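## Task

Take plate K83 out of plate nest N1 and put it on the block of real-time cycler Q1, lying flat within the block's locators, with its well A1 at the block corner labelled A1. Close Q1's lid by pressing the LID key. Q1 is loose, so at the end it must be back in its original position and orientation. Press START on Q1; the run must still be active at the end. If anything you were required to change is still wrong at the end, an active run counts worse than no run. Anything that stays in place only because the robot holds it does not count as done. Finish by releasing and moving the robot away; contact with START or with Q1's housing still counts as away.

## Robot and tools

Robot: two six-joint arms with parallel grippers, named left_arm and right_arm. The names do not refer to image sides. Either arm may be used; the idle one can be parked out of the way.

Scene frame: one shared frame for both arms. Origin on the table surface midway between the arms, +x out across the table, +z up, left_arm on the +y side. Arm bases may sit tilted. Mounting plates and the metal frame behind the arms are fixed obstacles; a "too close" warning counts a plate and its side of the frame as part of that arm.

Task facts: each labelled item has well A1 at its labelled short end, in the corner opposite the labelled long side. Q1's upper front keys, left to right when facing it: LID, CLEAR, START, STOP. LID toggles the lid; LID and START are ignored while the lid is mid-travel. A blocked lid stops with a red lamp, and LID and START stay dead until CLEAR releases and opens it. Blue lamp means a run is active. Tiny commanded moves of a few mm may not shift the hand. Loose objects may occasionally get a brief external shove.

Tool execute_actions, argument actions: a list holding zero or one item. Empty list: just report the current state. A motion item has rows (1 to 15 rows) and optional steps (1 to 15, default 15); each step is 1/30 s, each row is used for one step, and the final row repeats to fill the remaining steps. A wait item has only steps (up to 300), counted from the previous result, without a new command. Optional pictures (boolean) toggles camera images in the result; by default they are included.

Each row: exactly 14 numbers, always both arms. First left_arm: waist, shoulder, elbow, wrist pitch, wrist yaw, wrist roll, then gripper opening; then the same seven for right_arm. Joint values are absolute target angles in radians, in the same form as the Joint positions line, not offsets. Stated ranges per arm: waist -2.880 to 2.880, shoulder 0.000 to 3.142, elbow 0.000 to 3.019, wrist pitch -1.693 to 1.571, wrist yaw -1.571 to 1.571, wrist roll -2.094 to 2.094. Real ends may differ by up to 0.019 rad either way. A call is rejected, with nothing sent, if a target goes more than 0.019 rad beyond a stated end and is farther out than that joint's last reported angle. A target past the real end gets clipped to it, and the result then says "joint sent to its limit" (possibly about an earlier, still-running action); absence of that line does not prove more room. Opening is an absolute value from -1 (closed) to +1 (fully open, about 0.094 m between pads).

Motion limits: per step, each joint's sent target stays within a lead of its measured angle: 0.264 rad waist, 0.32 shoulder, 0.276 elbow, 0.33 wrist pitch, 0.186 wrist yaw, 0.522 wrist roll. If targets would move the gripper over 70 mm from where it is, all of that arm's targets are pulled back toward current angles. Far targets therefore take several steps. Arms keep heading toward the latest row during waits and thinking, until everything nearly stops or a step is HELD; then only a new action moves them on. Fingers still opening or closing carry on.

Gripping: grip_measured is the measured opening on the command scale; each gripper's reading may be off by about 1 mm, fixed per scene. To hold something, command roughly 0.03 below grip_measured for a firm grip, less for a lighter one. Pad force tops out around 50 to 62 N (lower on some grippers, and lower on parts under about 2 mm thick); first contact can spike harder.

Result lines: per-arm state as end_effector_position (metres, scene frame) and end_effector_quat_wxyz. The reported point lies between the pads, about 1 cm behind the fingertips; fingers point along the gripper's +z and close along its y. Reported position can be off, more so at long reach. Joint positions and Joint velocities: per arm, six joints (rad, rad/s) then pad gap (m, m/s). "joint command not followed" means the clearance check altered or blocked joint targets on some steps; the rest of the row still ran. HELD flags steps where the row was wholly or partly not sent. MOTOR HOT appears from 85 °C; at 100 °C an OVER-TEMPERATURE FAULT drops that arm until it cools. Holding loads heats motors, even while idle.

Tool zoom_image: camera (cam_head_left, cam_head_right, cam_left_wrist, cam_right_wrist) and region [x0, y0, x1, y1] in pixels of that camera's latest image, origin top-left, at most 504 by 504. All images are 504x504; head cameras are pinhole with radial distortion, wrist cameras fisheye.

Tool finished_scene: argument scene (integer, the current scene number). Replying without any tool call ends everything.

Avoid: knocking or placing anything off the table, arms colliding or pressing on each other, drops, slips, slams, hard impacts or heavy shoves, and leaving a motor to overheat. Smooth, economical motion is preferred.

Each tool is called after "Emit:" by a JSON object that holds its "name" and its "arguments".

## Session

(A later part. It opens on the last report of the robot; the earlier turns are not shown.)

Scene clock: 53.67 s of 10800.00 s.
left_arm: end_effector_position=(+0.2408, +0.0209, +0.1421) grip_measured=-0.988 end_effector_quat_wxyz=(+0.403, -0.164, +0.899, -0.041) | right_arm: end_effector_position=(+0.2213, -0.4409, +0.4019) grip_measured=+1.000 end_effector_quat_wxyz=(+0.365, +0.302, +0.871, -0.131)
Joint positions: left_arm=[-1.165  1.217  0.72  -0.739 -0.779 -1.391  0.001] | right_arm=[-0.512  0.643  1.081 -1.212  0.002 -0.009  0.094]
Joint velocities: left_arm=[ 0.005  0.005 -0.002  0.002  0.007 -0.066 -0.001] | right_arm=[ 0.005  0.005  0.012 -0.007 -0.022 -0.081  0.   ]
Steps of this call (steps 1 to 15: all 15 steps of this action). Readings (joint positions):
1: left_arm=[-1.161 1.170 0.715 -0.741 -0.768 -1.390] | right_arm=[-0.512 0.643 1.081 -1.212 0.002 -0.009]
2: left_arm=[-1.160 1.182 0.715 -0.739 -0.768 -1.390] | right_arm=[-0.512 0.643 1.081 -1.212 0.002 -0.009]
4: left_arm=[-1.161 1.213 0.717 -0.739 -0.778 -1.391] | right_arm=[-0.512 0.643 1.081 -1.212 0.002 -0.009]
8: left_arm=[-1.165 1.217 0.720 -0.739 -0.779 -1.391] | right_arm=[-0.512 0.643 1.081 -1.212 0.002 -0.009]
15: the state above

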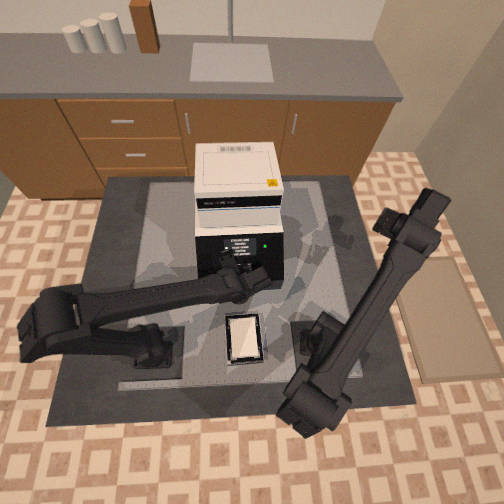

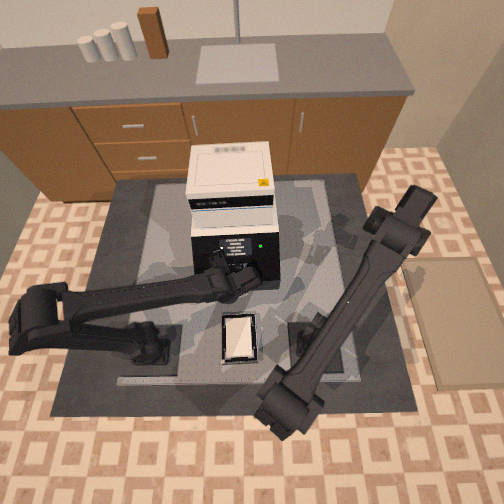

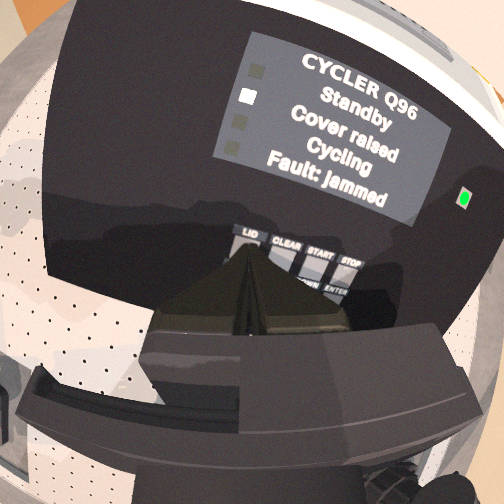

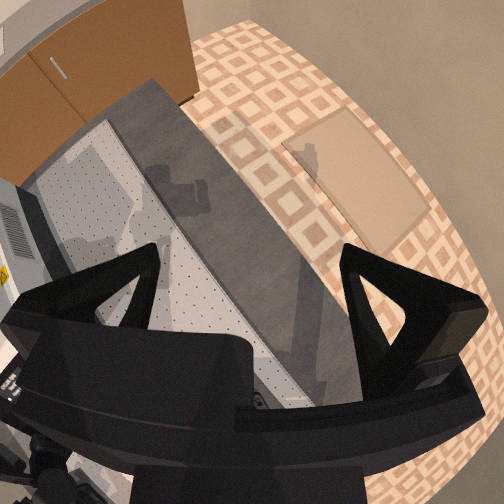

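Emit:
{"name": "execute_actions", "arguments": {"actions": [{"rows":[[-1.2,1.1,0.76,-0.75,-0.77,-1.4,-1,-0.5,0.643,1.083,-1.212,0,0,1]],"steps":7}], "pictures": false}}

Emit:
{"name": "execute_actions", "arguments": {"actions": [{"rows":[[-1.41,1.12,0.95,-1.2,-0.3,-1.44,1,-0.5,0.643,1.083,-1.212,0,0,1]],"steps":10}], "pictures": false}}

Emit:
{"name": "execute_actions", "arguments": {"actions": [{"rows":[[-1.41,1.215,0.95,-1.27,0,-1.44,1,-0.5,0.643,1.083,-1.212,0,0,1]]}], "pictures": false}}

Emit:
{"name": "execute_actions", "arguments": {"actions": [{"steps":45}]}}

Emit:
{"name": "zoom_image", "arguments": {"camera": "cam_head_left", "region": [170, 110, 310, 250]}}

Scene clock: 58.33 s of 10800.00 s.
left_arm: end_effector_position=(+0.2308, +0.0165, +0.1817) grip_measured=-0.988 end_effector_quat_wxyz=(+0.410, -0.172, +0.890, -0.101) | right_arm: end_effector_position=(+0.2213, -0.4409, +0.4019) grip_measured=+1.000 end_effector_quat_wxyz=(+0.365, +0.302, +0.871, -0.131)
Joint positions: left_arm=[-1.193  1.096  0.722 -0.741 -0.771 -1.391  0.001] | right_arm=[-0.512  0.643  1.081 -1.212  0.002 -0.009  0.094]
Joint velocities: left_arm=[-0.005 -0.278 -0.002  0.002 -0.022 -0.081 -0.   ] | right_arm=[-0.015 -0.015 -0.007 -0.002 -0.037  0.066  0.   ]
Steps of this call (steps 1 to 15: the robot went on to your last target; steps 16 to 133: nothing new was sent; steps 134 to 140: all 7 steps of this action). Readings (joint positions):
134: left_arm=[-1.168 1.207 0.721 -0.739 -0.777 -1.391] | right_arm=[-0.512 0.643 1.081 -1.212 0.002 -0.009]
135: left_arm=[-1.173 1.191 0.721 -0.740 -0.772 -1.391] | right_arm=[-0.512 0.643 1.081 -1.212 0.002 -0.009]
137: left_arm=[-1.186 1.147 0.722 -0.741 -0.771 -1.391] | right_arm=[-0.512 0.643 1.081 -1.212 0.002 -0.009]
140: the state above

Scene clock: 58.67 s of 10800.00 s.
left_arm: end_effector_position=(+0.0874, -0.0259, +0.1912) grip_measured=+1.000 end_effector_quat_wxyz=(+0.162, -0.010, +0.984, -0.076) | right_arm: end_effector_position=(+0.2213, -0.4409, +0.4019) grip_measured=+1.000 end_effector_quat_wxyz=(+0.365, +0.302, +0.871, -0.131)
Joint positions: left_arm=[-1.429  1.112  0.913 -1.173 -0.301 -1.423  0.094] | right_arm=[-0.512  0.643  1.081 -1.212  0.002 -0.009  0.094]
Joint velocities: left_arm=[ 0.103 -0.005 -0.017 -0.134 -0.022 -0.081  0.   ] | right_arm=[-0.005 -0.015 -0.002 -0.002  0.022  0.051  0.   ]
Steps of this call (steps 1 to 10: all 10 steps of this action). Readings (joint positions):
1: left_arm=[-1.203 1.092 0.737 -0.787 -0.715 -1.396] | right_arm=[-0.512 0.643 1.081 -1.212 0.002 -0.009]
2: left_arm=[-1.231 1.094 0.763 -0.864 -0.644 -1.400] | right_arm=[-0.512 0.643 1.081 -1.212 0.002 -0.009]
4: left_arm=[-1.315 1.104 0.829 -1.030 -0.463 -1.409] | right_arm=[-0.512 0.643 1.081 -1.212 0.002 -0.009]
8: left_arm=[-1.430 1.112 0.908 -1.161 -0.302 -1.420] | right_arm=[-0.512 0.643 1.081 -1.212 0.002 -0.009]
10: the state above

Scene clock: 59.17 s of 10800.00 s.
left_arm: end_effector_position=(+0.0394, -0.0205, +0.1480) grip_measured=+1.000 end_effector_quat_wxyz=(+0.002, -0.003, +1.000, -0.004) | right_arm: end_effector_position=(+0.2213, -0.4409, +0.4019) grip_measured=+1.000 end_effector_quat_wxyz=(+0.365, +0.302, +0.871, -0.131)
Joint positions: left_arm=[-1.418  1.228  0.919 -1.253 -0.003 -1.429  0.094] | right_arm=[-0.512  0.643  1.081 -1.212  0.002 -0.009  0.094]
Joint velocities: left_arm=[ 0.005 -0.005  0.012  0.007  0.081 -0.007  0.   ] | right_arm=[-0.015 -0.005  0.012  0.012 -0.007 -0.066  0.   ]
Steps of this call (steps 1 to 15: all 15 steps of this action). Readings (joint positions):
1: left_arm=[-1.423 1.119 0.915 -1.193 -0.209 -1.425] | right_arm=[-0.512 0.643 1.081 -1.212 0.002 -0.009]
2: left_arm=[-1.419 1.133 0.919 -1.217 -0.105 -1.426] | right_arm=[-0.512 0.643 1.081 -1.212 0.002 -0.009]
4: left_arm=[-1.418 1.175 0.919 -1.243 -0.016 -1.427] | right_arm=[-0.512 0.643 1.081 -1.212 0.002 -0.009]
8: left_arm=[-1.418 1.227 0.919 -1.252 -0.004 -1.428] | right_arm=[-0.512 0.643 1.081 -1.212 0.002 -0.009]
15: the state above

Scene clock: 60.67 s of 10800.00 s.
left_arm: end_effector_position=(+0.0394, -0.0205, +0.1480) grip_measured=+1.000 end_effector_quat_wxyz=(+0.002, -0.003, +1.000, -0.004) | right_arm: end_effector_position=(+0.2213, -0.4409, +0.4019) grip_measured=+1.000 end_effector_quat_wxyz=(+0.365, +0.302, +0.871, -0.131)
Joint positions: left_arm=[-1.418  1.228  0.919 -1.253 -0.003 -1.43   0.094] | right_arm=[-0.512  0.643  1.081 -1.212  0.002 -0.009  0.094]
Joint velocities: left_arm=[-0.005 -0.015 -0.007 -0.007  0.022  0.007  0.   ] | right_arm=[-0.005 -0.005  0.002 -0.007 -0.007  0.007  0.   ]
Steps of this call (steps 1 to 15: the robot went on to your last target; steps 16 to 45: nothing new was sent). Readings (joint positions):
1: left_arm=[-1.418 1.228 0.919 -1.253 -0.003 -1.430] | right_arm=[-0.512 0.643 1.081 -1.212 0.002 -0.009]
2: left_arm=[-1.418 1.228 0.919 -1.253 -0.003 -1.430] | right_arm=[-0.512 0.643 1.081 -1.212 0.002 -0.009]
4: left_arm=[-1.418 1.228 0.919 -1.253 -0.003 -1.430] | right_arm=[-0.512 0.643 1.081 -1.212 0.002 -0.009]
8: left_arm=[-1.418 1.228 0.919 -1.253 -0.003 -1.430] | right_arm=[-0.512 0.643 1.081 -1.212 0.002 -0.009]
45: the state above
All arms were judged still, so your last target was given up. Only a new action makes them travel on or press farther. Fingers that are still opening or closing keep moving.

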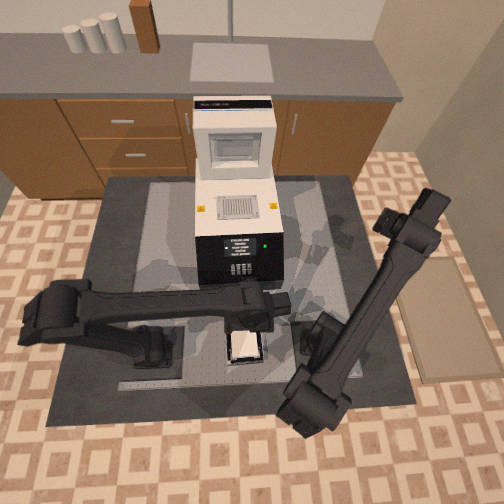

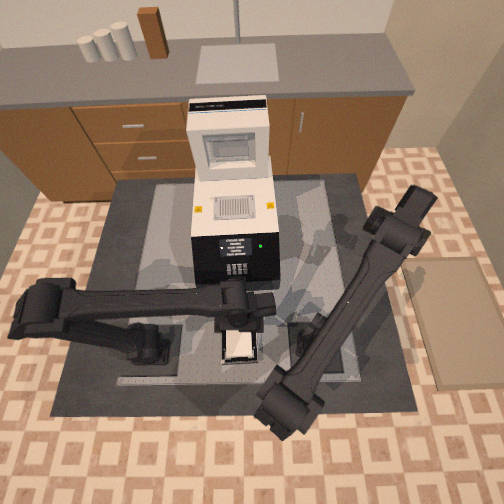

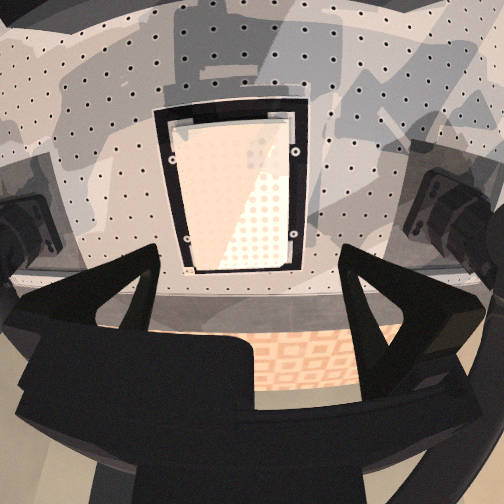

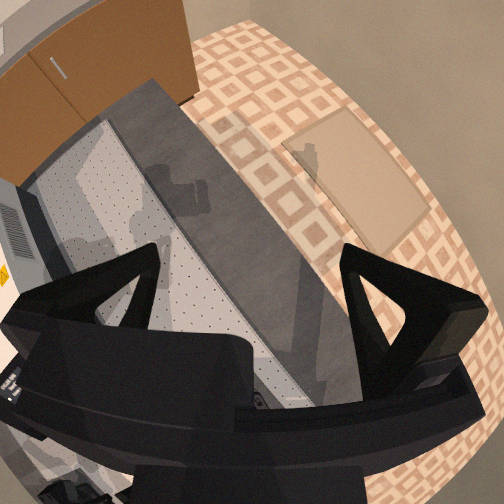

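Region (170, 110, 310, 250) of cam_head_left's 504x504 image, scaled by 3.600, with more detail than that image has.

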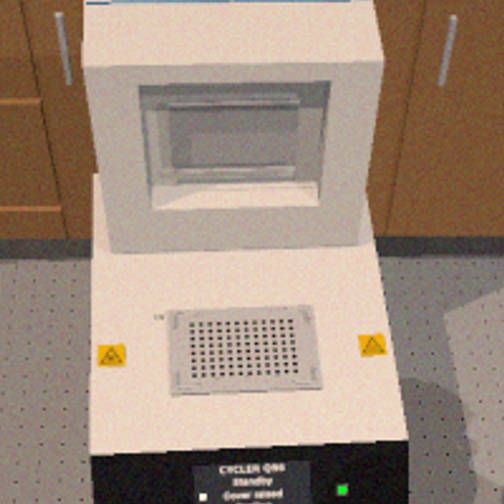

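Emit:
{"name": "zoom_image", "arguments": {"camera": "cam_left_wrist", "region": [140, 80, 340, 290]}}

Region (140, 80, 340, 290) of cam_left_wrist's 504x504 image, scaled by 2.400, with more detail than that image has; it fills the left 480 columns of this view, and the rest is white.

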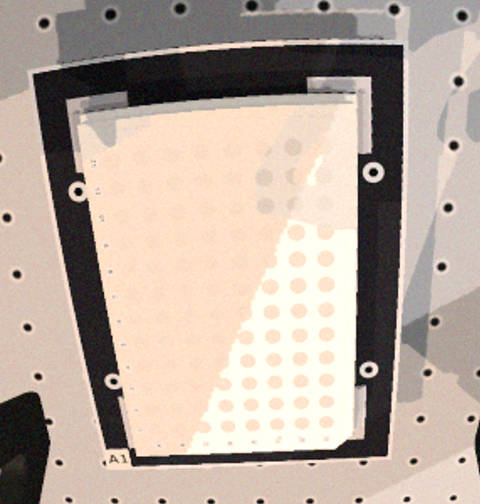

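Emit:
{"name": "execute_actions", "arguments": {"actions": [{"rows":[[-1.41,1.29,0.775,-1.008,0,-1.49,1,-0.5,0.643,1.083,-1.212,0,0,1]]}]}}

Scene clock: 66.03 s of 10800.00 s.
left_arm: end_effector_position=(+0.0377, -0.0096, +0.0696) grip_measured=+1.000 end_effector_quat_wxyz=(+0.001, -0.028, +1.000, +0.001) | right_arm: end_effector_position=(+0.2213, -0.4409, +0.4019) grip_measured=+1.000 end_effector_quat_wxyz=(+0.365, +0.302, +0.871, -0.131)
Joint positions: left_arm=[-1.418  1.304  0.758 -1.026 -0.003 -1.478  0.094] | right_arm=[-0.512  0.643  1.081 -1.212  0.002 -0.009  0.094]
Joint velocities: left_arm=[-0.005 -0.005  0.007  0.007  0.022 -0.022  0.   ] | right_arm=[-0.015 -0.015  0.002  0.012  0.066 -0.081  0.   ]
Steps of this call (steps 1 to 146: nothing new was sent; steps 147 to 161: all 15 steps of this action). Readings (joint positions):
147: left_arm=[-1.418 1.228 0.898 -1.203 -0.003 -1.438] | right_arm=[-0.512 0.643 1.081 -1.212 0.002 -0.009]
148: left_arm=[-1.418 1.228 0.865 -1.128 -0.003 -1.446] | right_arm=[-0.512 0.643 1.081 -1.212 0.002 -0.009]
150: left_arm=[-1.418 1.253 0.804 -1.056 -0.003 -1.458] | right_arm=[-0.512 0.643 1.081 -1.212 0.002 -0.009]
154: left_arm=[-1.418 1.303 0.758 -1.037 -0.003 -1.472] | right_arm=[-0.512 0.643 1.081 -1.212 0.002 -0.009]
161: the state above

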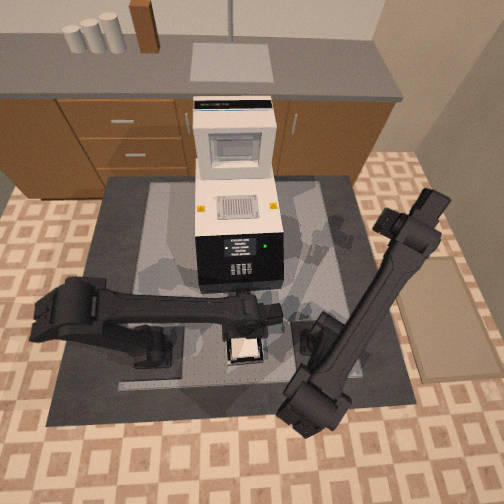

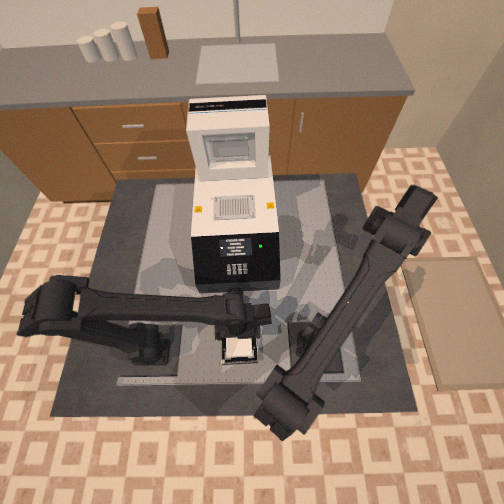

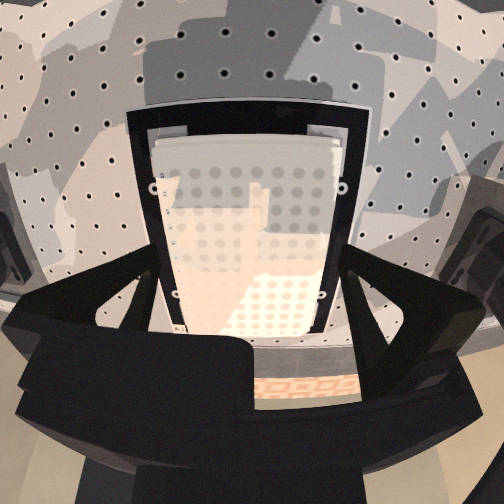

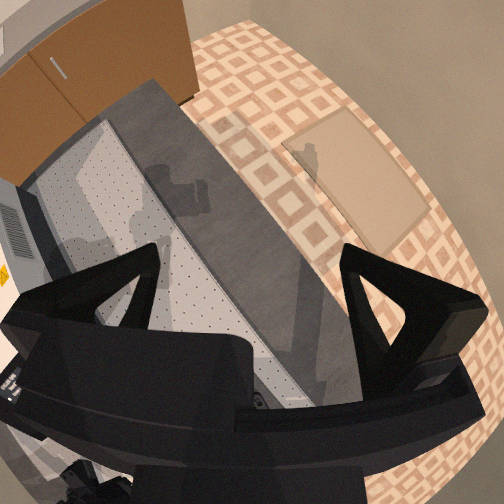

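Emit:
{"name": "execute_actions", "arguments": {"actions": [{"rows":[[-1.41,1.335,0.74,-0.928,0,-1.475,1,-0.5,0.643,1.083,-1.212,0,0,1]]}]}}

Scene clock: 67.90 s of 10800.00 s.
left_arm: end_effector_position=(+0.0385, -0.0148, +0.0577) grip_measured=+1.000 end_effector_quat_wxyz=(+0.003, -0.029, +1.000, -0.011) | right_arm: end_effector_position=(+0.2213, -0.4409, +0.4019) grip_measured=+1.000 end_effector_quat_wxyz=(+0.365, +0.302, +0.871, -0.131)
Joint positions: left_arm=[-1.418  1.323  0.738 -0.963 -0.003 -1.48   0.094] | right_arm=[-0.512  0.643  1.081 -1.212  0.002 -0.009  0.094]
Joint velocities: left_arm=[ 0.005 -0.015 -0.002 -0.012 -0.037 -0.007  0.   ] | right_arm=[ 0.005 -0.015  0.012  0.012 -0.051 -0.022  0.   ]
Steps of this call (steps 1 to 15: the robot went on to your last target; steps 16 to 41: nothing new was sent; steps 42 to 56: all 15 steps of this action). Readings (joint positions):
42: left_arm=[-1.418 1.304 0.754 -1.010 -0.003 -1.480] | right_arm=[-0.512 0.643 1.081 -1.212 0.002 -0.009]
43: left_arm=[-1.418 1.307 0.750 -0.987 -0.003 -1.480] | right_arm=[-0.512 0.643 1.081 -1.212 0.002 -0.009]
45: left_arm=[-1.418 1.315 0.741 -0.971 -0.003 -1.480] | right_arm=[-0.512 0.643 1.081 -1.212 0.002 -0.009]
49: left_arm=[-1.418 1.323 0.738 -0.963 -0.003 -1.480] | right_arm=[-0.512 0.643 1.081 -1.212 0.002 -0.009]
56: the state above

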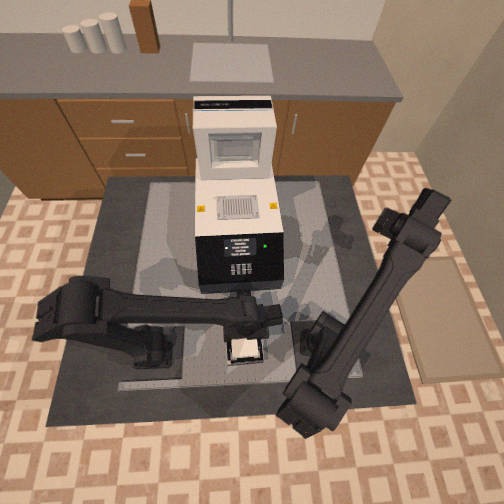

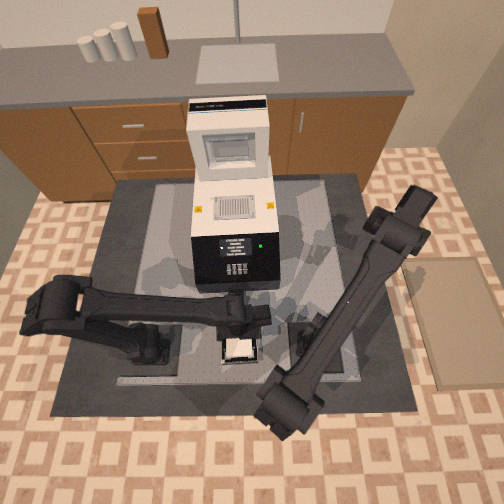

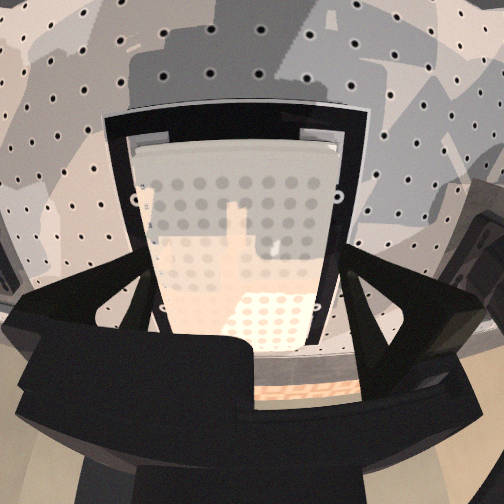

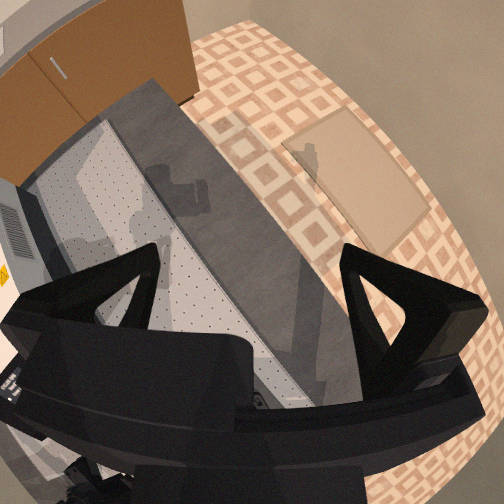

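Emit:
{"name": "execute_actions", "arguments": {"actions": [{"rows":[[-1.41,1.31,0.75,-1.015,0,-1.475,1,-0.5,0.643,1.083,-1.212,0,0,1]],"steps":10}], "pictures": false}}

Emit:
{"name": "execute_actions", "arguments": {"actions": [{"rows":[[-1.41,1.35,0.72,-0.96,0,-1.475,1,-0.5,0.643,1.083,-1.212,0,0,1]]}]}}

Scene clock: 70.40 s of 10800.00 s.
left_arm: end_effector_position=(+0.0372, -0.0064, +0.0581) grip_measured=+1.000 end_effector_quat_wxyz=(+0.001, -0.029, +1.000, +0.006) | right_arm: end_effector_position=(+0.2213, -0.4409, +0.4019) grip_measured=+1.000 end_effector_quat_wxyz=(+0.365, +0.302, +0.871, -0.131)
Joint positions: left_arm=[-1.418  1.321  0.738 -0.998 -0.003 -1.48   0.094] | right_arm=[-0.512  0.643  1.081 -1.212  0.002 -0.009  0.094]
Joint velocities: left_arm=[ 0.005 -0.005  0.002 -0.002 -0.051 -0.022  0.   ] | right_arm=[-0.005 -0.005 -0.002  0.002  0.095 -0.037  0.   ]
Steps of this call (steps 1 to 15: the robot went on to your last target; steps 16 to 65: nothing new was sent; steps 66 to 75: all 10 steps of this action). Readings (joint positions):
66: left_arm=[-1.418 1.322 0.738 -0.972 -0.003 -1.480] | right_arm=[-0.512 0.643 1.081 -1.212 0.002 -0.009]
67: left_arm=[-1.418 1.322 0.738 -0.981 -0.003 -1.480] | right_arm=[-0.512 0.643 1.081 -1.212 0.002 -0.009]
69: left_arm=[-1.418 1.322 0.738 -0.995 -0.003 -1.480] | right_arm=[-0.512 0.643 1.081 -1.212 0.002 -0.009]
73: left_arm=[-1.418 1.321 0.738 -0.998 -0.003 -1.480] | right_arm=[-0.512 0.643 1.081 -1.212 0.002 -0.009]
75: the state above

Scene clock: 70.90 s of 10800.00 s.
left_arm: end_effector_position=(+0.0372, -0.0068, +0.0524) grip_measured=+1.000 end_effector_quat_wxyz=(+0.001, -0.029, +1.000, +0.003) | right_arm: end_effector_position=(+0.2213, -0.4409, +0.4019) grip_measured=+1.000 end_effector_quat_wxyz=(+0.365, +0.302, +0.871, -0.131)
Joint positions: left_arm=[-1.418  1.33   0.728 -0.976 -0.002 -1.48   0.094] | right_arm=[-0.512  0.643  1.081 -1.212  0.002 -0.009  0.094]
Joint velocities: left_arm=[-0.015  0.005 -0.002 -0.022 -0.066  0.007  0.   ] | right_arm=[-0.005 -0.005 -0.007 -0.017  0.066  0.051  0.   ]
Steps of this call (steps 1 to 15: all 15 steps of this action). Readings (joint positions):
1: left_arm=[-1.418 1.322 0.736 -0.993 -0.003 -1.480] | right_arm=[-0.512 0.643 1.081 -1.212 0.002 -0.009]
2: left_arm=[-1.418 1.324 0.733 -0.986 -0.003 -1.480] | right_arm=[-0.512 0.643 1.081 -1.212 0.002 -0.009]
4: left_arm=[-1.418 1.330 0.728 -0.980 -0.002 -1.480] | right_arm=[-0.512 0.643 1.081 -1.212 0.002 -0.009]
8: left_arm=[-1.418 1.330 0.728 -0.976 -0.002 -1.480] | right_arm=[-0.512 0.643 1.081 -1.212 0.002 -0.009]
15: the state above

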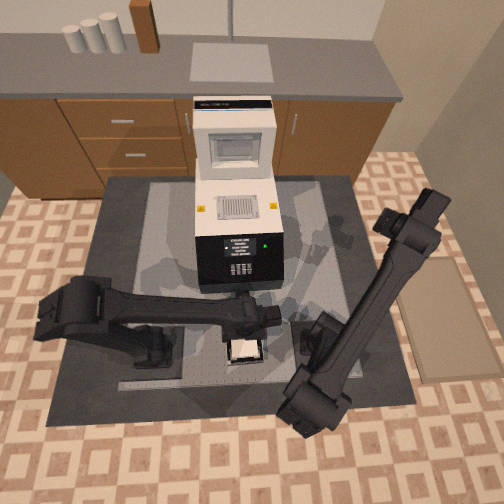

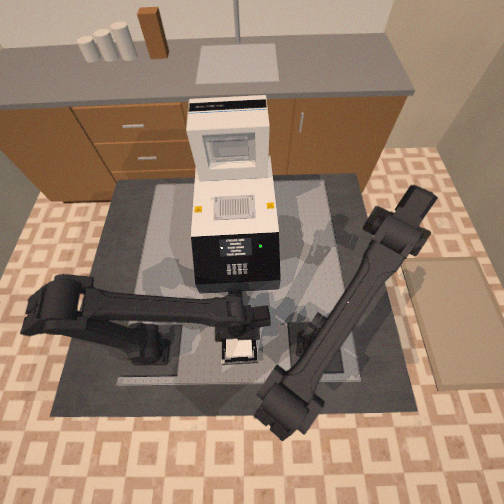

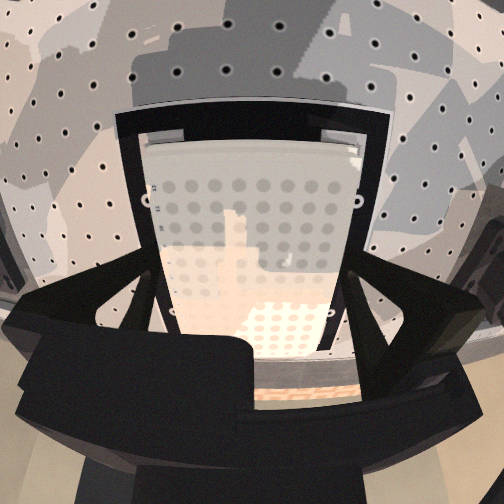

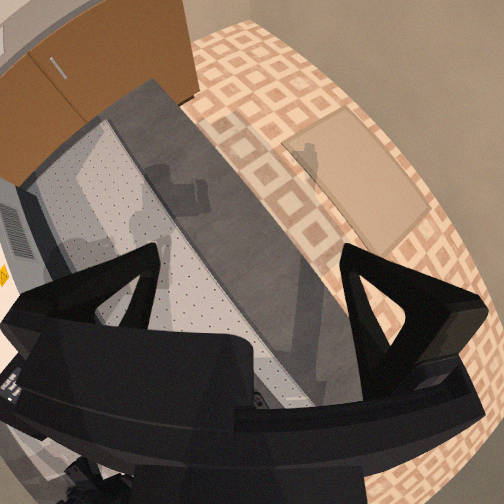

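Emit:
{"name": "execute_actions", "arguments": {"actions": [{"rows":[[-1.41,1.38,0.70,-0.915,0,-1.475,1,-0.5,0.643,1.083,-1.212,0,0,1]]}]}}

Scene clock: 72.83 s of 10800.00 s.
left_arm: end_effector_position=(+0.0375, -0.0105, +0.0508) grip_measured=+1.000 end_effector_quat_wxyz=(+0.001, -0.029, +1.000, -0.005) | right_arm: end_effector_position=(+0.2213, -0.4409, +0.4019) grip_measured=+1.000 end_effector_quat_wxyz=(+0.365, +0.302, +0.871, -0.131)
Joint positions: left_arm=[-1.418  1.332  0.725 -0.954 -0.001 -1.48   0.094] | right_arm=[-0.512  0.643  1.081 -1.212  0.002 -0.009  0.094]
Joint velocities: left_arm=[-0.005 -0.005  0.002 -0.012 -0.051  0.022  0.   ] | right_arm=[ 0.005  0.005 -0.007 -0.017 -0.066 -0.051  0.   ]
Steps of this call (steps 1 to 15: the robot went on to your last target; steps 16 to 43: nothing new was sent; steps 44 to 58: all 15 steps of this action). Readings (joint positions):
44: left_arm=[-1.418 1.331 0.726 -0.968 -0.002 -1.480] | right_arm=[-0.512 0.643 1.081 -1.212 0.002 -0.009]
45: left_arm=[-1.418 1.331 0.725 -0.956 -0.001 -1.480] | right_arm=[-0.512 0.643 1.081 -1.212 0.002 -0.009]
47: left_arm=[-1.418 1.332 0.725 -0.954 -0.001 -1.480] | right_arm=[-0.512 0.643 1.081 -1.212 0.002 -0.009]
51: left_arm=[-1.418 1.332 0.725 -0.954 -0.001 -1.480] | right_arm=[-0.512 0.643 1.081 -1.212 0.002 -0.009]
58: the state above

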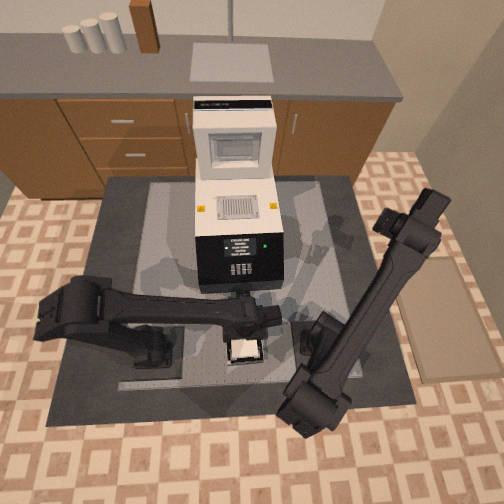

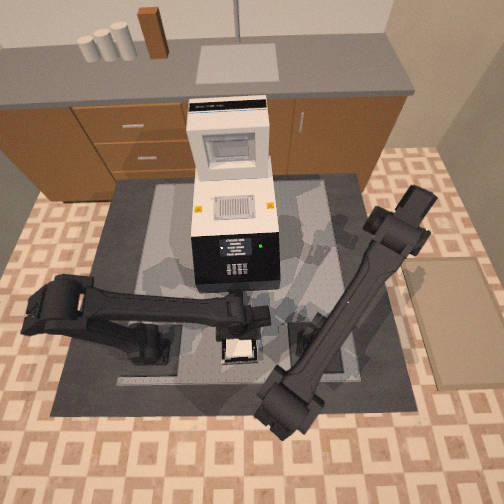

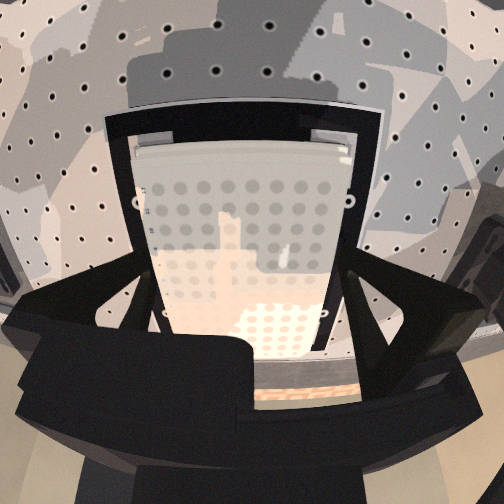

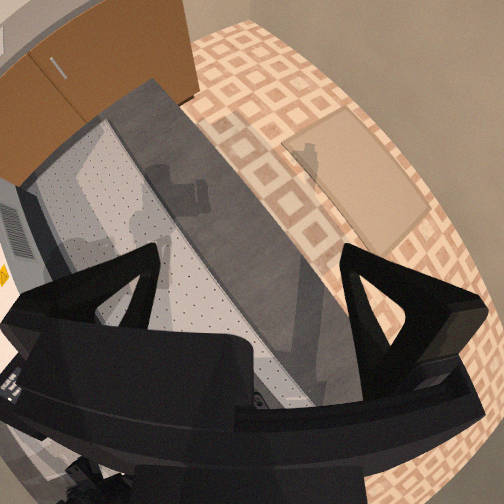

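Emit:
{"name": "execute_actions", "arguments": {"actions": [{"rows":[[-1.41,1.315,0.74,-0.97,0,-1.475,1,-0.5,0.643,1.083,-1.212,0,0,1],[-1.41,1.315,0.74,-0.97,0,-1.475,1,-0.5,0.643,1.083,-1.212,0,0,1],[-1.41,1.315,0.74,-0.97,0,-1.475,1,-0.5,0.643,1.083,-1.212,0,0,1],[-1.41,1.315,0.74,-0.97,0,-1.475,0.9,-0.5,0.643,1.083,-1.212,0,0,1],[-1.41,1.315,0.74,-0.97,0,-1.475,0.85,-0.5,0.643,1.083,-1.212,0,0,1],[-1.41,1.315,0.74,-0.97,0,-1.475,0.8,-0.5,0.643,1.083,-1.212,0,0,1],[-1.41,1.315,0.74,-0.97,0,-1.475,0.75,-0.5,0.643,1.083,-1.212,0,0,1]]}], "pictures": false}}

Scene clock: 75.53 s of 10800.00 s.
left_arm: end_effector_position=(+0.0375, -0.0090, +0.0523) grip_measured=+0.769 end_effector_quat_wxyz=(+0.001, -0.029, +1.000, -0.003) | right_arm: end_effector_position=(+0.2213, -0.4409, +0.4019) grip_measured=+1.000 end_effector_quat_wxyz=(+0.365, +0.302, +0.871, -0.131)
Joint positions: left_arm=[-1.418  1.328  0.726 -0.963 -0.001 -1.48   0.083] | right_arm=[-0.512  0.643  1.081 -1.212  0.002 -0.009  0.094]
Joint velocities: left_arm=[ 0.005 -0.005  0.007 -0.012 -0.022 -0.022 -0.002] | right_arm=[-0.005 -0.024 -0.002 -0.002  0.037  0.095  0.   ]
Steps of this call (steps 1 to 15: the robot went on to your last target; steps 16 to 66: nothing new was sent; steps 67 to 81: all 15 steps of this action). Readings (joint positions):
67: left_arm=[-1.418 1.330 0.726 -0.956 -0.001 -1.480] | right_arm=[-0.512 0.643 1.081 -1.212 0.002 -0.009]
68: left_arm=[-1.418 1.328 0.726 -0.956 -0.001 -1.480] | right_arm=[-0.512 0.643 1.081 -1.212 0.002 -0.009]
70: left_arm=[-1.418 1.328 0.726 -0.956 -0.001 -1.480] | right_arm=[-0.512 0.643 1.081 -1.212 0.002 -0.009]
74: left_arm=[-1.418 1.328 0.726 -0.963 -0.001 -1.480] | right_arm=[-0.512 0.643 1.081 -1.212 0.002 -0.009]
81: the state above

Emit:
{"name": "execute_actions", "arguments": {"actions": [{"rows":[[-1.41,1.31,0.76,-0.98,0,-1.475,0.735,-0.5,0.643,1.083,-1.212,0,0,1],[-1.41,1.30,0.78,-1.0,0,-1.475,0.735,-0.5,0.643,1.083,-1.212,0,0,1],[-1.41,1.29,0.79,-1.03,0,-1.475,0.735,-0.5,0.643,1.083,-1.212,0,0,1],[-1.41,1.285,0.80,-1.045,0,-1.475,0.735,-0.5,0.643,1.083,-1.212,0,0,1],[-1.41,1.28,0.81,-1.06,0,-1.475,0.735,-0.5,0.643,1.083,-1.212,0,0,1],[-1.41,1.27,0.83,-1.09,0,-1.475,0.735,-0.5,0.643,1.083,-1.212,0,0,1],[-1.41,1.26,0.85,-1.12,0,-1.475,0.735,-0.5,0.643,1.083,-1.212,0,0,1],[-1.41,1.25,0.87,-1.15,0,-1.475,0.735,-0.5,0.643,1.083,-1.212,0,0,1],[-1.41,1.24,0.89,-1.18,0,-1.475,0.735,-0.5,0.643,1.083,-1.212,0,0,1],[-1.41,1.23,0.91,-1.21,0,-1.475,0.735,-0.5,0.643,1.083,-1.212,0,0,1],[-1.41,1.22,0.93,-1.25,0,-1.475,0.735,-0.5,0.643,1.083,-1.212,0,0,1],[-1.41,1.21,0.95,-1.29,0,-1.475,0.735,-0.5,0.643,1.083,-1.212,0,0,1]]}]}}

Scene clock: 79.03 s of 10800.00 s.
left_arm: end_effector_position=(+0.0385, -0.0159, +0.1471) grip_measured=+0.769 end_effector_quat_wxyz=(+0.001, -0.029, +1.000, -0.001) | right_arm: end_effector_position=(+0.2213, -0.4409, +0.4019) grip_measured=+1.000 end_effector_quat_wxyz=(+0.365, +0.302, +0.871, -0.131)
Joint positions: left_arm=[-1.418  1.22   0.91  -1.258 -0.001 -1.48   0.083] | right_arm=[-0.512  0.643  1.081 -1.212  0.002 -0.009  0.094]
Joint velocities: left_arm=[-0.005 -0.298  0.252 -0.217  0.081  0.037 -0.001] | right_arm=[ 0.005 -0.005 -0.002  0.002  0.037 -0.022  0.   ]
Steps of this call (steps 1 to 15: the robot went on to your last target; steps 16 to 90: nothing new was sent; steps 91 to 105: all 15 steps of this action). Readings (joint positions):
91: left_arm=[-1.418 1.328 0.726 -0.964 -0.001 -1.480] | right_arm=[-0.512 0.643 1.081 -1.212 0.002 -0.009]
92: left_arm=[-1.418 1.327 0.727 -0.968 -0.001 -1.480] | right_arm=[-0.512 0.643 1.081 -1.212 0.002 -0.009]
94: left_arm=[-1.418 1.323 0.734 -0.997 -0.001 -1.480] | right_arm=[-0.512 0.643 1.081 -1.212 0.002 -0.009]
98: left_arm=[-1.418 1.297 0.775 -1.085 -0.001 -1.480] | right_arm=[-0.512 0.643 1.081 -1.212 0.002 -0.009]
105: the state above

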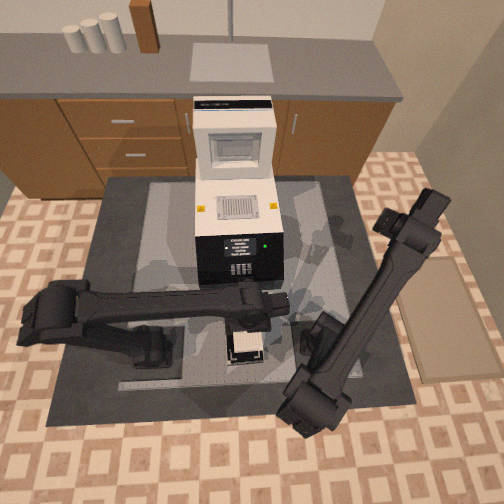

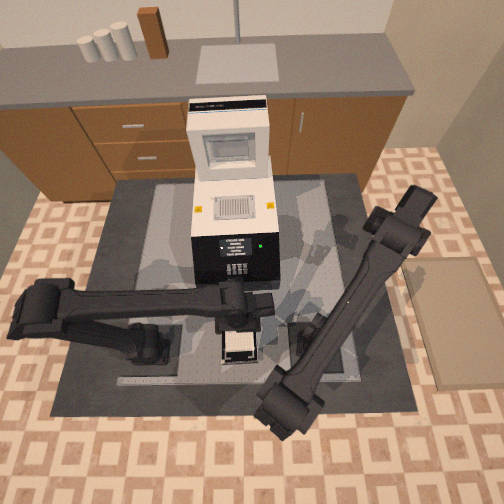

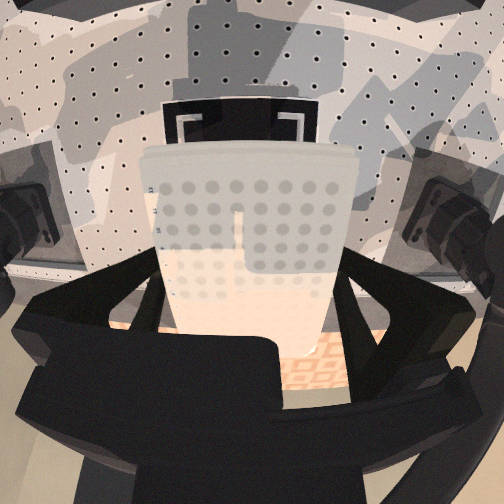

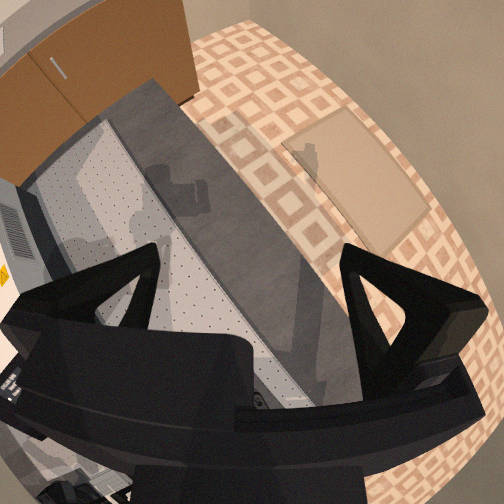

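Emit:
{"name": "execute_actions", "arguments": {"actions": [{"rows":[[-1.41,1.15,1.10,-1.45,0,-1.0,0.735,-0.5,0.643,1.083,-1.212,0,0,1],[-1.41,1.15,1.10,-1.45,0,-1.0,0.735,-0.5,0.643,1.083,-1.212,0,0,1],[-1.41,1.15,1.10,-1.45,0,-1.0,0.735,-0.5,0.643,1.083,-1.212,0,0,1],[-1.41,1.15,1.10,-1.45,0,-1.0,0.735,-0.5,0.643,1.083,-1.212,0,0,1],[-1.41,1.15,1.30,-1.69,0,-0.5,0.735,-0.5,0.643,1.083,-1.212,0,0,1]]}], "pictures": false}}

Emit:
{"name": "execute_actions", "arguments": {"actions": [{"rows":[[-1.0,1.2,1.37,-1.69,0,0.5,0.735,-0.5,0.643,1.083,-1.212,0,0,1]]}], "pictures": false}}

Emit:
{"name": "execute_actions", "arguments": {"actions": [{"rows":[[-0.75,1.4,1.58,-1.69,0,0.9,0.735,-0.5,0.643,1.083,-1.212,0,0,1]]}], "pictures": false}}

Emit:
{"name": "execute_actions", "arguments": {"actions": [{"rows":[[-0.615,1.62,1.79,-1.69,0,0.9,0.735,-0.5,0.643,1.083,-1.212,0,0,1]]}], "pictures": false}}

Emit:
{"name": "execute_actions", "arguments": {"actions": [{"steps":10}]}}

Scene clock: 85.90 s of 10800.00 s.
left_arm: end_effector_position=(+0.0377, -0.0107, +0.3065) grip_measured=+0.770 end_effector_quat_wxyz=(+0.010, +0.398, +0.917, -0.016) | right_arm: end_effector_position=(+0.2213, -0.4409, +0.4019) grip_measured=+1.000 end_effector_quat_wxyz=(+0.365, +0.302, +0.871, -0.131)
Joint positions: left_arm=[-1.418  1.143  1.271 -1.661 -0.001 -0.604  0.083] | right_arm=[-0.512  0.643  1.081 -1.212  0.002 -0.009  0.094]
Joint velocities: left_arm=[-0.015 -0.093 -0.002 -0.12   0.051  0.623 -0.001] | right_arm=[-0.005  0.015  0.007  0.017 -0.022  0.007  0.   ]
joint sent to its limit (left arm) — the command would take joint 4 (wrist pitch) past its lower limit, so that joint was sent only as far as its limit.
Steps of this call (steps 1 to 30: the robot went on to your last target; steps 31 to 90: nothing new was sent; then 3.37 s passed at rest; steps 91 to 105: all 15 steps of this action). Readings (joint positions):
91: left_arm=[-1.418 1.204 0.929 -1.302 -0.001 -1.415] | right_arm=[-0.512 0.643 1.081 -1.212 0.002 -0.009]
92: left_arm=[-1.418 1.204 0.948 -1.346 -0.001 -1.345] | right_arm=[-0.512 0.643 1.081 -1.212 0.002 -0.009]
94: left_arm=[-1.418 1.193 0.997 -1.404 -0.001 -1.229] | right_arm=[-0.512 0.643 1.081 -1.212 0.002 -0.009]
98: left_arm=[-1.418 1.186 1.148 -1.572 -0.001 -0.962] | right_arm=[-0.512 0.643 1.081 -1.212 0.002 -0.009]
105: the state above

Scene clock: 86.40 s of 10800.00 s.
left_arm: end_effector_position=(+0.1729, +0.0209, +0.3037) grip_measured=+0.770 end_effector_quat_wxyz=(+0.006, +0.644, +0.765, -0.000) | right_arm: end_effector_position=(+0.2213, -0.4409, +0.4019) grip_measured=+1.000 end_effector_quat_wxyz=(+0.365, +0.302, +0.871, -0.131)
Joint positions: left_arm=[-0.99   1.207  1.314 -1.666 -0.003  0.406  0.083] | right_arm=[-0.512  0.643  1.081 -1.212  0.002 -0.009  0.094]
Joint velocities: left_arm=[-0.142  0.005 -0.002 -0.012  0.066  0.593  0.   ] | right_arm=[ 0.015 -0.015  0.007 -0.007 -0.051 -0.037  0.   ]
joint sent to its limit (left arm) — the command would take joint 4 (wrist pitch) past its lower limit, so that joint was sent only as far as its limit.
Steps of this call (steps 1 to 15: all 15 steps of this action). Readings (joint positions):
1: left_arm=[-1.399 1.143 1.274 -1.665 0.008 -0.532] | right_arm=[-0.512 0.643 1.081 -1.212 0.002 -0.009]
2: left_arm=[-1.357 1.148 1.281 -1.666 0.009 -0.453] | right_arm=[-0.512 0.643 1.081 -1.212 0.002 -0.009]
4: left_arm=[-1.231 1.166 1.297 -1.666 0.009 -0.295] | right_arm=[-0.512 0.643 1.081 -1.212 0.002 -0.009]
8: left_arm=[-0.990 1.202 1.314 -1.666 -0.005 0.086] | right_arm=[-0.512 0.643 1.081 -1.212 0.002 -0.009]
15: the state above

Scene clock: 86.90 s of 10800.00 s.
left_arm: end_effector_position=(+0.2971, +0.0196, +0.3156) grip_measured=+0.770 end_effector_quat_wxyz=(+0.009, +0.720, +0.694, +0.002) | right_arm: end_effector_position=(+0.2213, -0.4409, +0.4019) grip_measured=+1.000 end_effector_quat_wxyz=(+0.365, +0.302, +0.871, -0.131)
Joint positions: left_arm=[-0.738  1.419  1.54  -1.674 -0.002  0.865  0.083] | right_arm=[-0.512  0.643  1.081 -1.212  0.002 -0.009  0.094]
Joint velocities: left_arm=[-0.103 -0.005 -0.002 -0.017 -0.037  0.168 -0.001] | right_arm=[-0.005 -0.005 -0.002 -0.012 -0.037  0.007  0.   ]
joint sent to its limit (left arm) — the command would take joint 4 (wrist pitch) past its lower limit, so that joint was sent only as far as its limit.
Steps of this call (steps 1 to 15: all 15 steps of this action). Readings (joint positions):
1: left_arm=[-0.982 1.216 1.326 -1.670 0.003 0.456] | right_arm=[-0.512 0.643 1.081 -1.212 0.002 -0.009]
2: left_arm=[-0.959 1.235 1.354 -1.674 0.005 0.508] | right_arm=[-0.512 0.643 1.081 -1.212 0.002 -0.009]
4: left_arm=[-0.885 1.293 1.430 -1.674 0.005 0.607] | right_arm=[-0.512 0.643 1.081 -1.212 0.002 -0.009]
8: left_arm=[-0.746 1.400 1.539 -1.674 -0.001 0.772] | right_arm=[-0.512 0.643 1.081 -1.212 0.002 -0.009]
15: the state above

Scene clock: 87.40 s of 10800.00 s.
left_arm: end_effector_position=(+0.3993, +0.0158, +0.3013) grip_measured=+0.770 end_effector_quat_wxyz=(+0.002, +0.680, +0.733, +0.001) | right_arm: end_effector_position=(+0.2213, -0.4409, +0.4019) grip_measured=+1.000 end_effector_quat_wxyz=(+0.365, +0.302, +0.871, -0.131)
Joint positions: left_arm=[-0.604  1.643  1.758 -1.682 -0.     0.888  0.083] | right_arm=[-0.512  0.643  1.081 -1.212  0.002 -0.009  0.094]
Joint velocities: left_arm=[-0.044 -0.015 -0.002 -0.007  0.007  0.007  0.001] | right_arm=[-0.015  0.005 -0.002 -0.012 -0.051 -0.037  0.   ]
joint sent to its limit (left arm) — the command would take joint 4 (wrist pitch) past its lower limit, so that joint was sent only as far as its limit.
Steps of this call (steps 1 to 15: all 15 steps of this action). Readings (joint positions):
1: left_arm=[-0.735 1.431 1.557 -1.680 0.000 0.870] | right_arm=[-0.512 0.643 1.081 -1.212 0.002 -0.009]
2: left_arm=[-0.725 1.455 1.597 -1.682 0.001 0.873] | right_arm=[-0.512 0.643 1.081 -1.212 0.002 -0.009]
4: left_arm=[-0.687 1.526 1.694 -1.682 0.001 0.879] | right_arm=[-0.512 0.643 1.081 -1.212 0.002 -0.009]
8: left_arm=[-0.612 1.619 1.758 -1.682 0.000 0.884] | right_arm=[-0.512 0.643 1.081 -1.212 0.002 -0.009]
15: the state above

Scene clock: 87.73 s of 10800.00 s.
left_arm: end_effector_position=(+0.3987, +0.0151, +0.3014) grip_measured=+0.770 end_effector_quat_wxyz=(+0.002, +0.682, +0.732, +0.001) | right_arm: end_effector_position=(+0.2213, -0.4409, +0.4019) grip_measured=+1.000 end_effector_quat_wxyz=(+0.365, +0.302, +0.871, -0.131)
Joint positions: left_arm=[-0.606  1.643  1.758 -1.682 -0.     0.89   0.083] | right_arm=[-0.512  0.643  1.081 -1.212  0.002 -0.009  0.094]
Joint velocities: left_arm=[-0.005 -0.015 -0.002 -0.012  0.066 -0.037  0.   ] | right_arm=[ 0.005  0.005 -0.007  0.002 -0.051 -0.007  0.   ]
joint sent to its limit (left arm) — the command would take joint 4 (wrist pitch) past its lower limit, so that joint was sent only as far as its limit.
Steps of this call (steps 1 to 10: the robot went on to your last target). Readings (joint positions):
1: left_arm=[-0.605 1.643 1.758 -1.682 -0.000 0.889] | right_arm=[-0.512 0.643 1.081 -1.212 0.002 -0.009]
2: left_arm=[-0.606 1.643 1.758 -1.682 -0.000 0.889] | right_arm=[-0.512 0.643 1.081 -1.212 0.002 -0.009]
4: left_arm=[-0.606 1.643 1.758 -1.682 -0.000 0.889] | right_arm=[-0.512 0.643 1.081 -1.212 0.002 -0.009]
8: left_arm=[-0.606 1.643 1.758 -1.682 -0.000 0.889] | right_arm=[-0.512 0.643 1.081 -1.212 0.002 -0.009]
10: the state above

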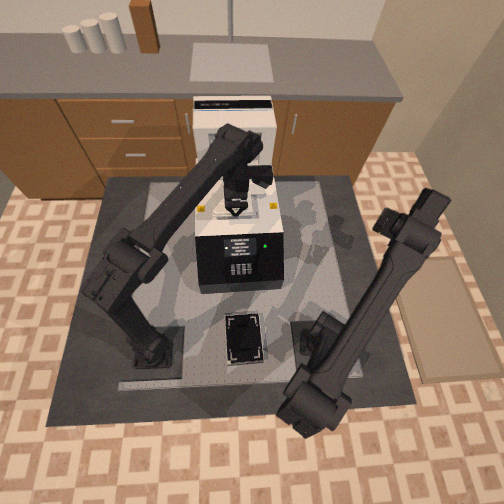

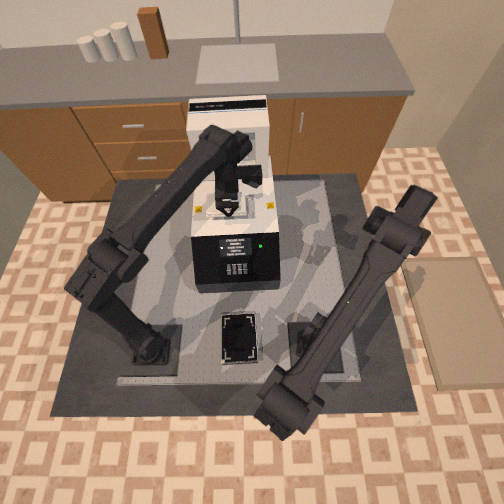

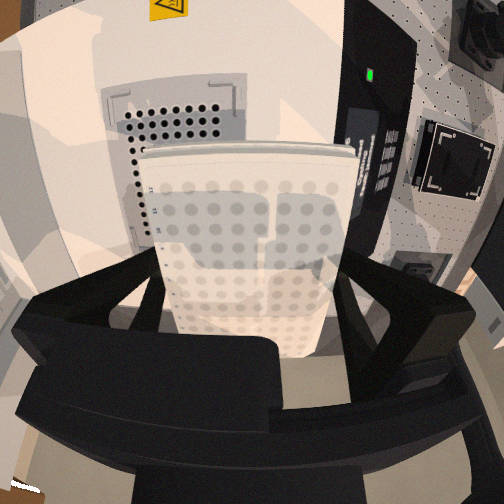

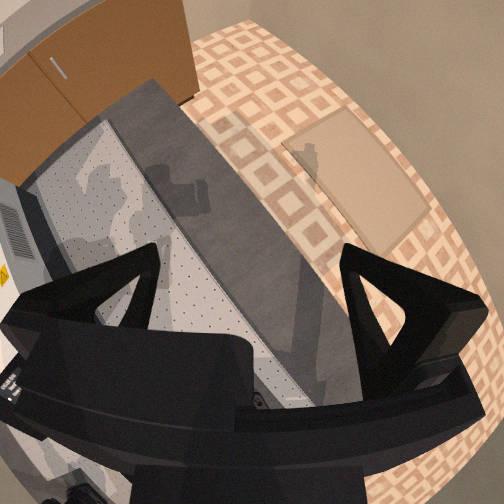

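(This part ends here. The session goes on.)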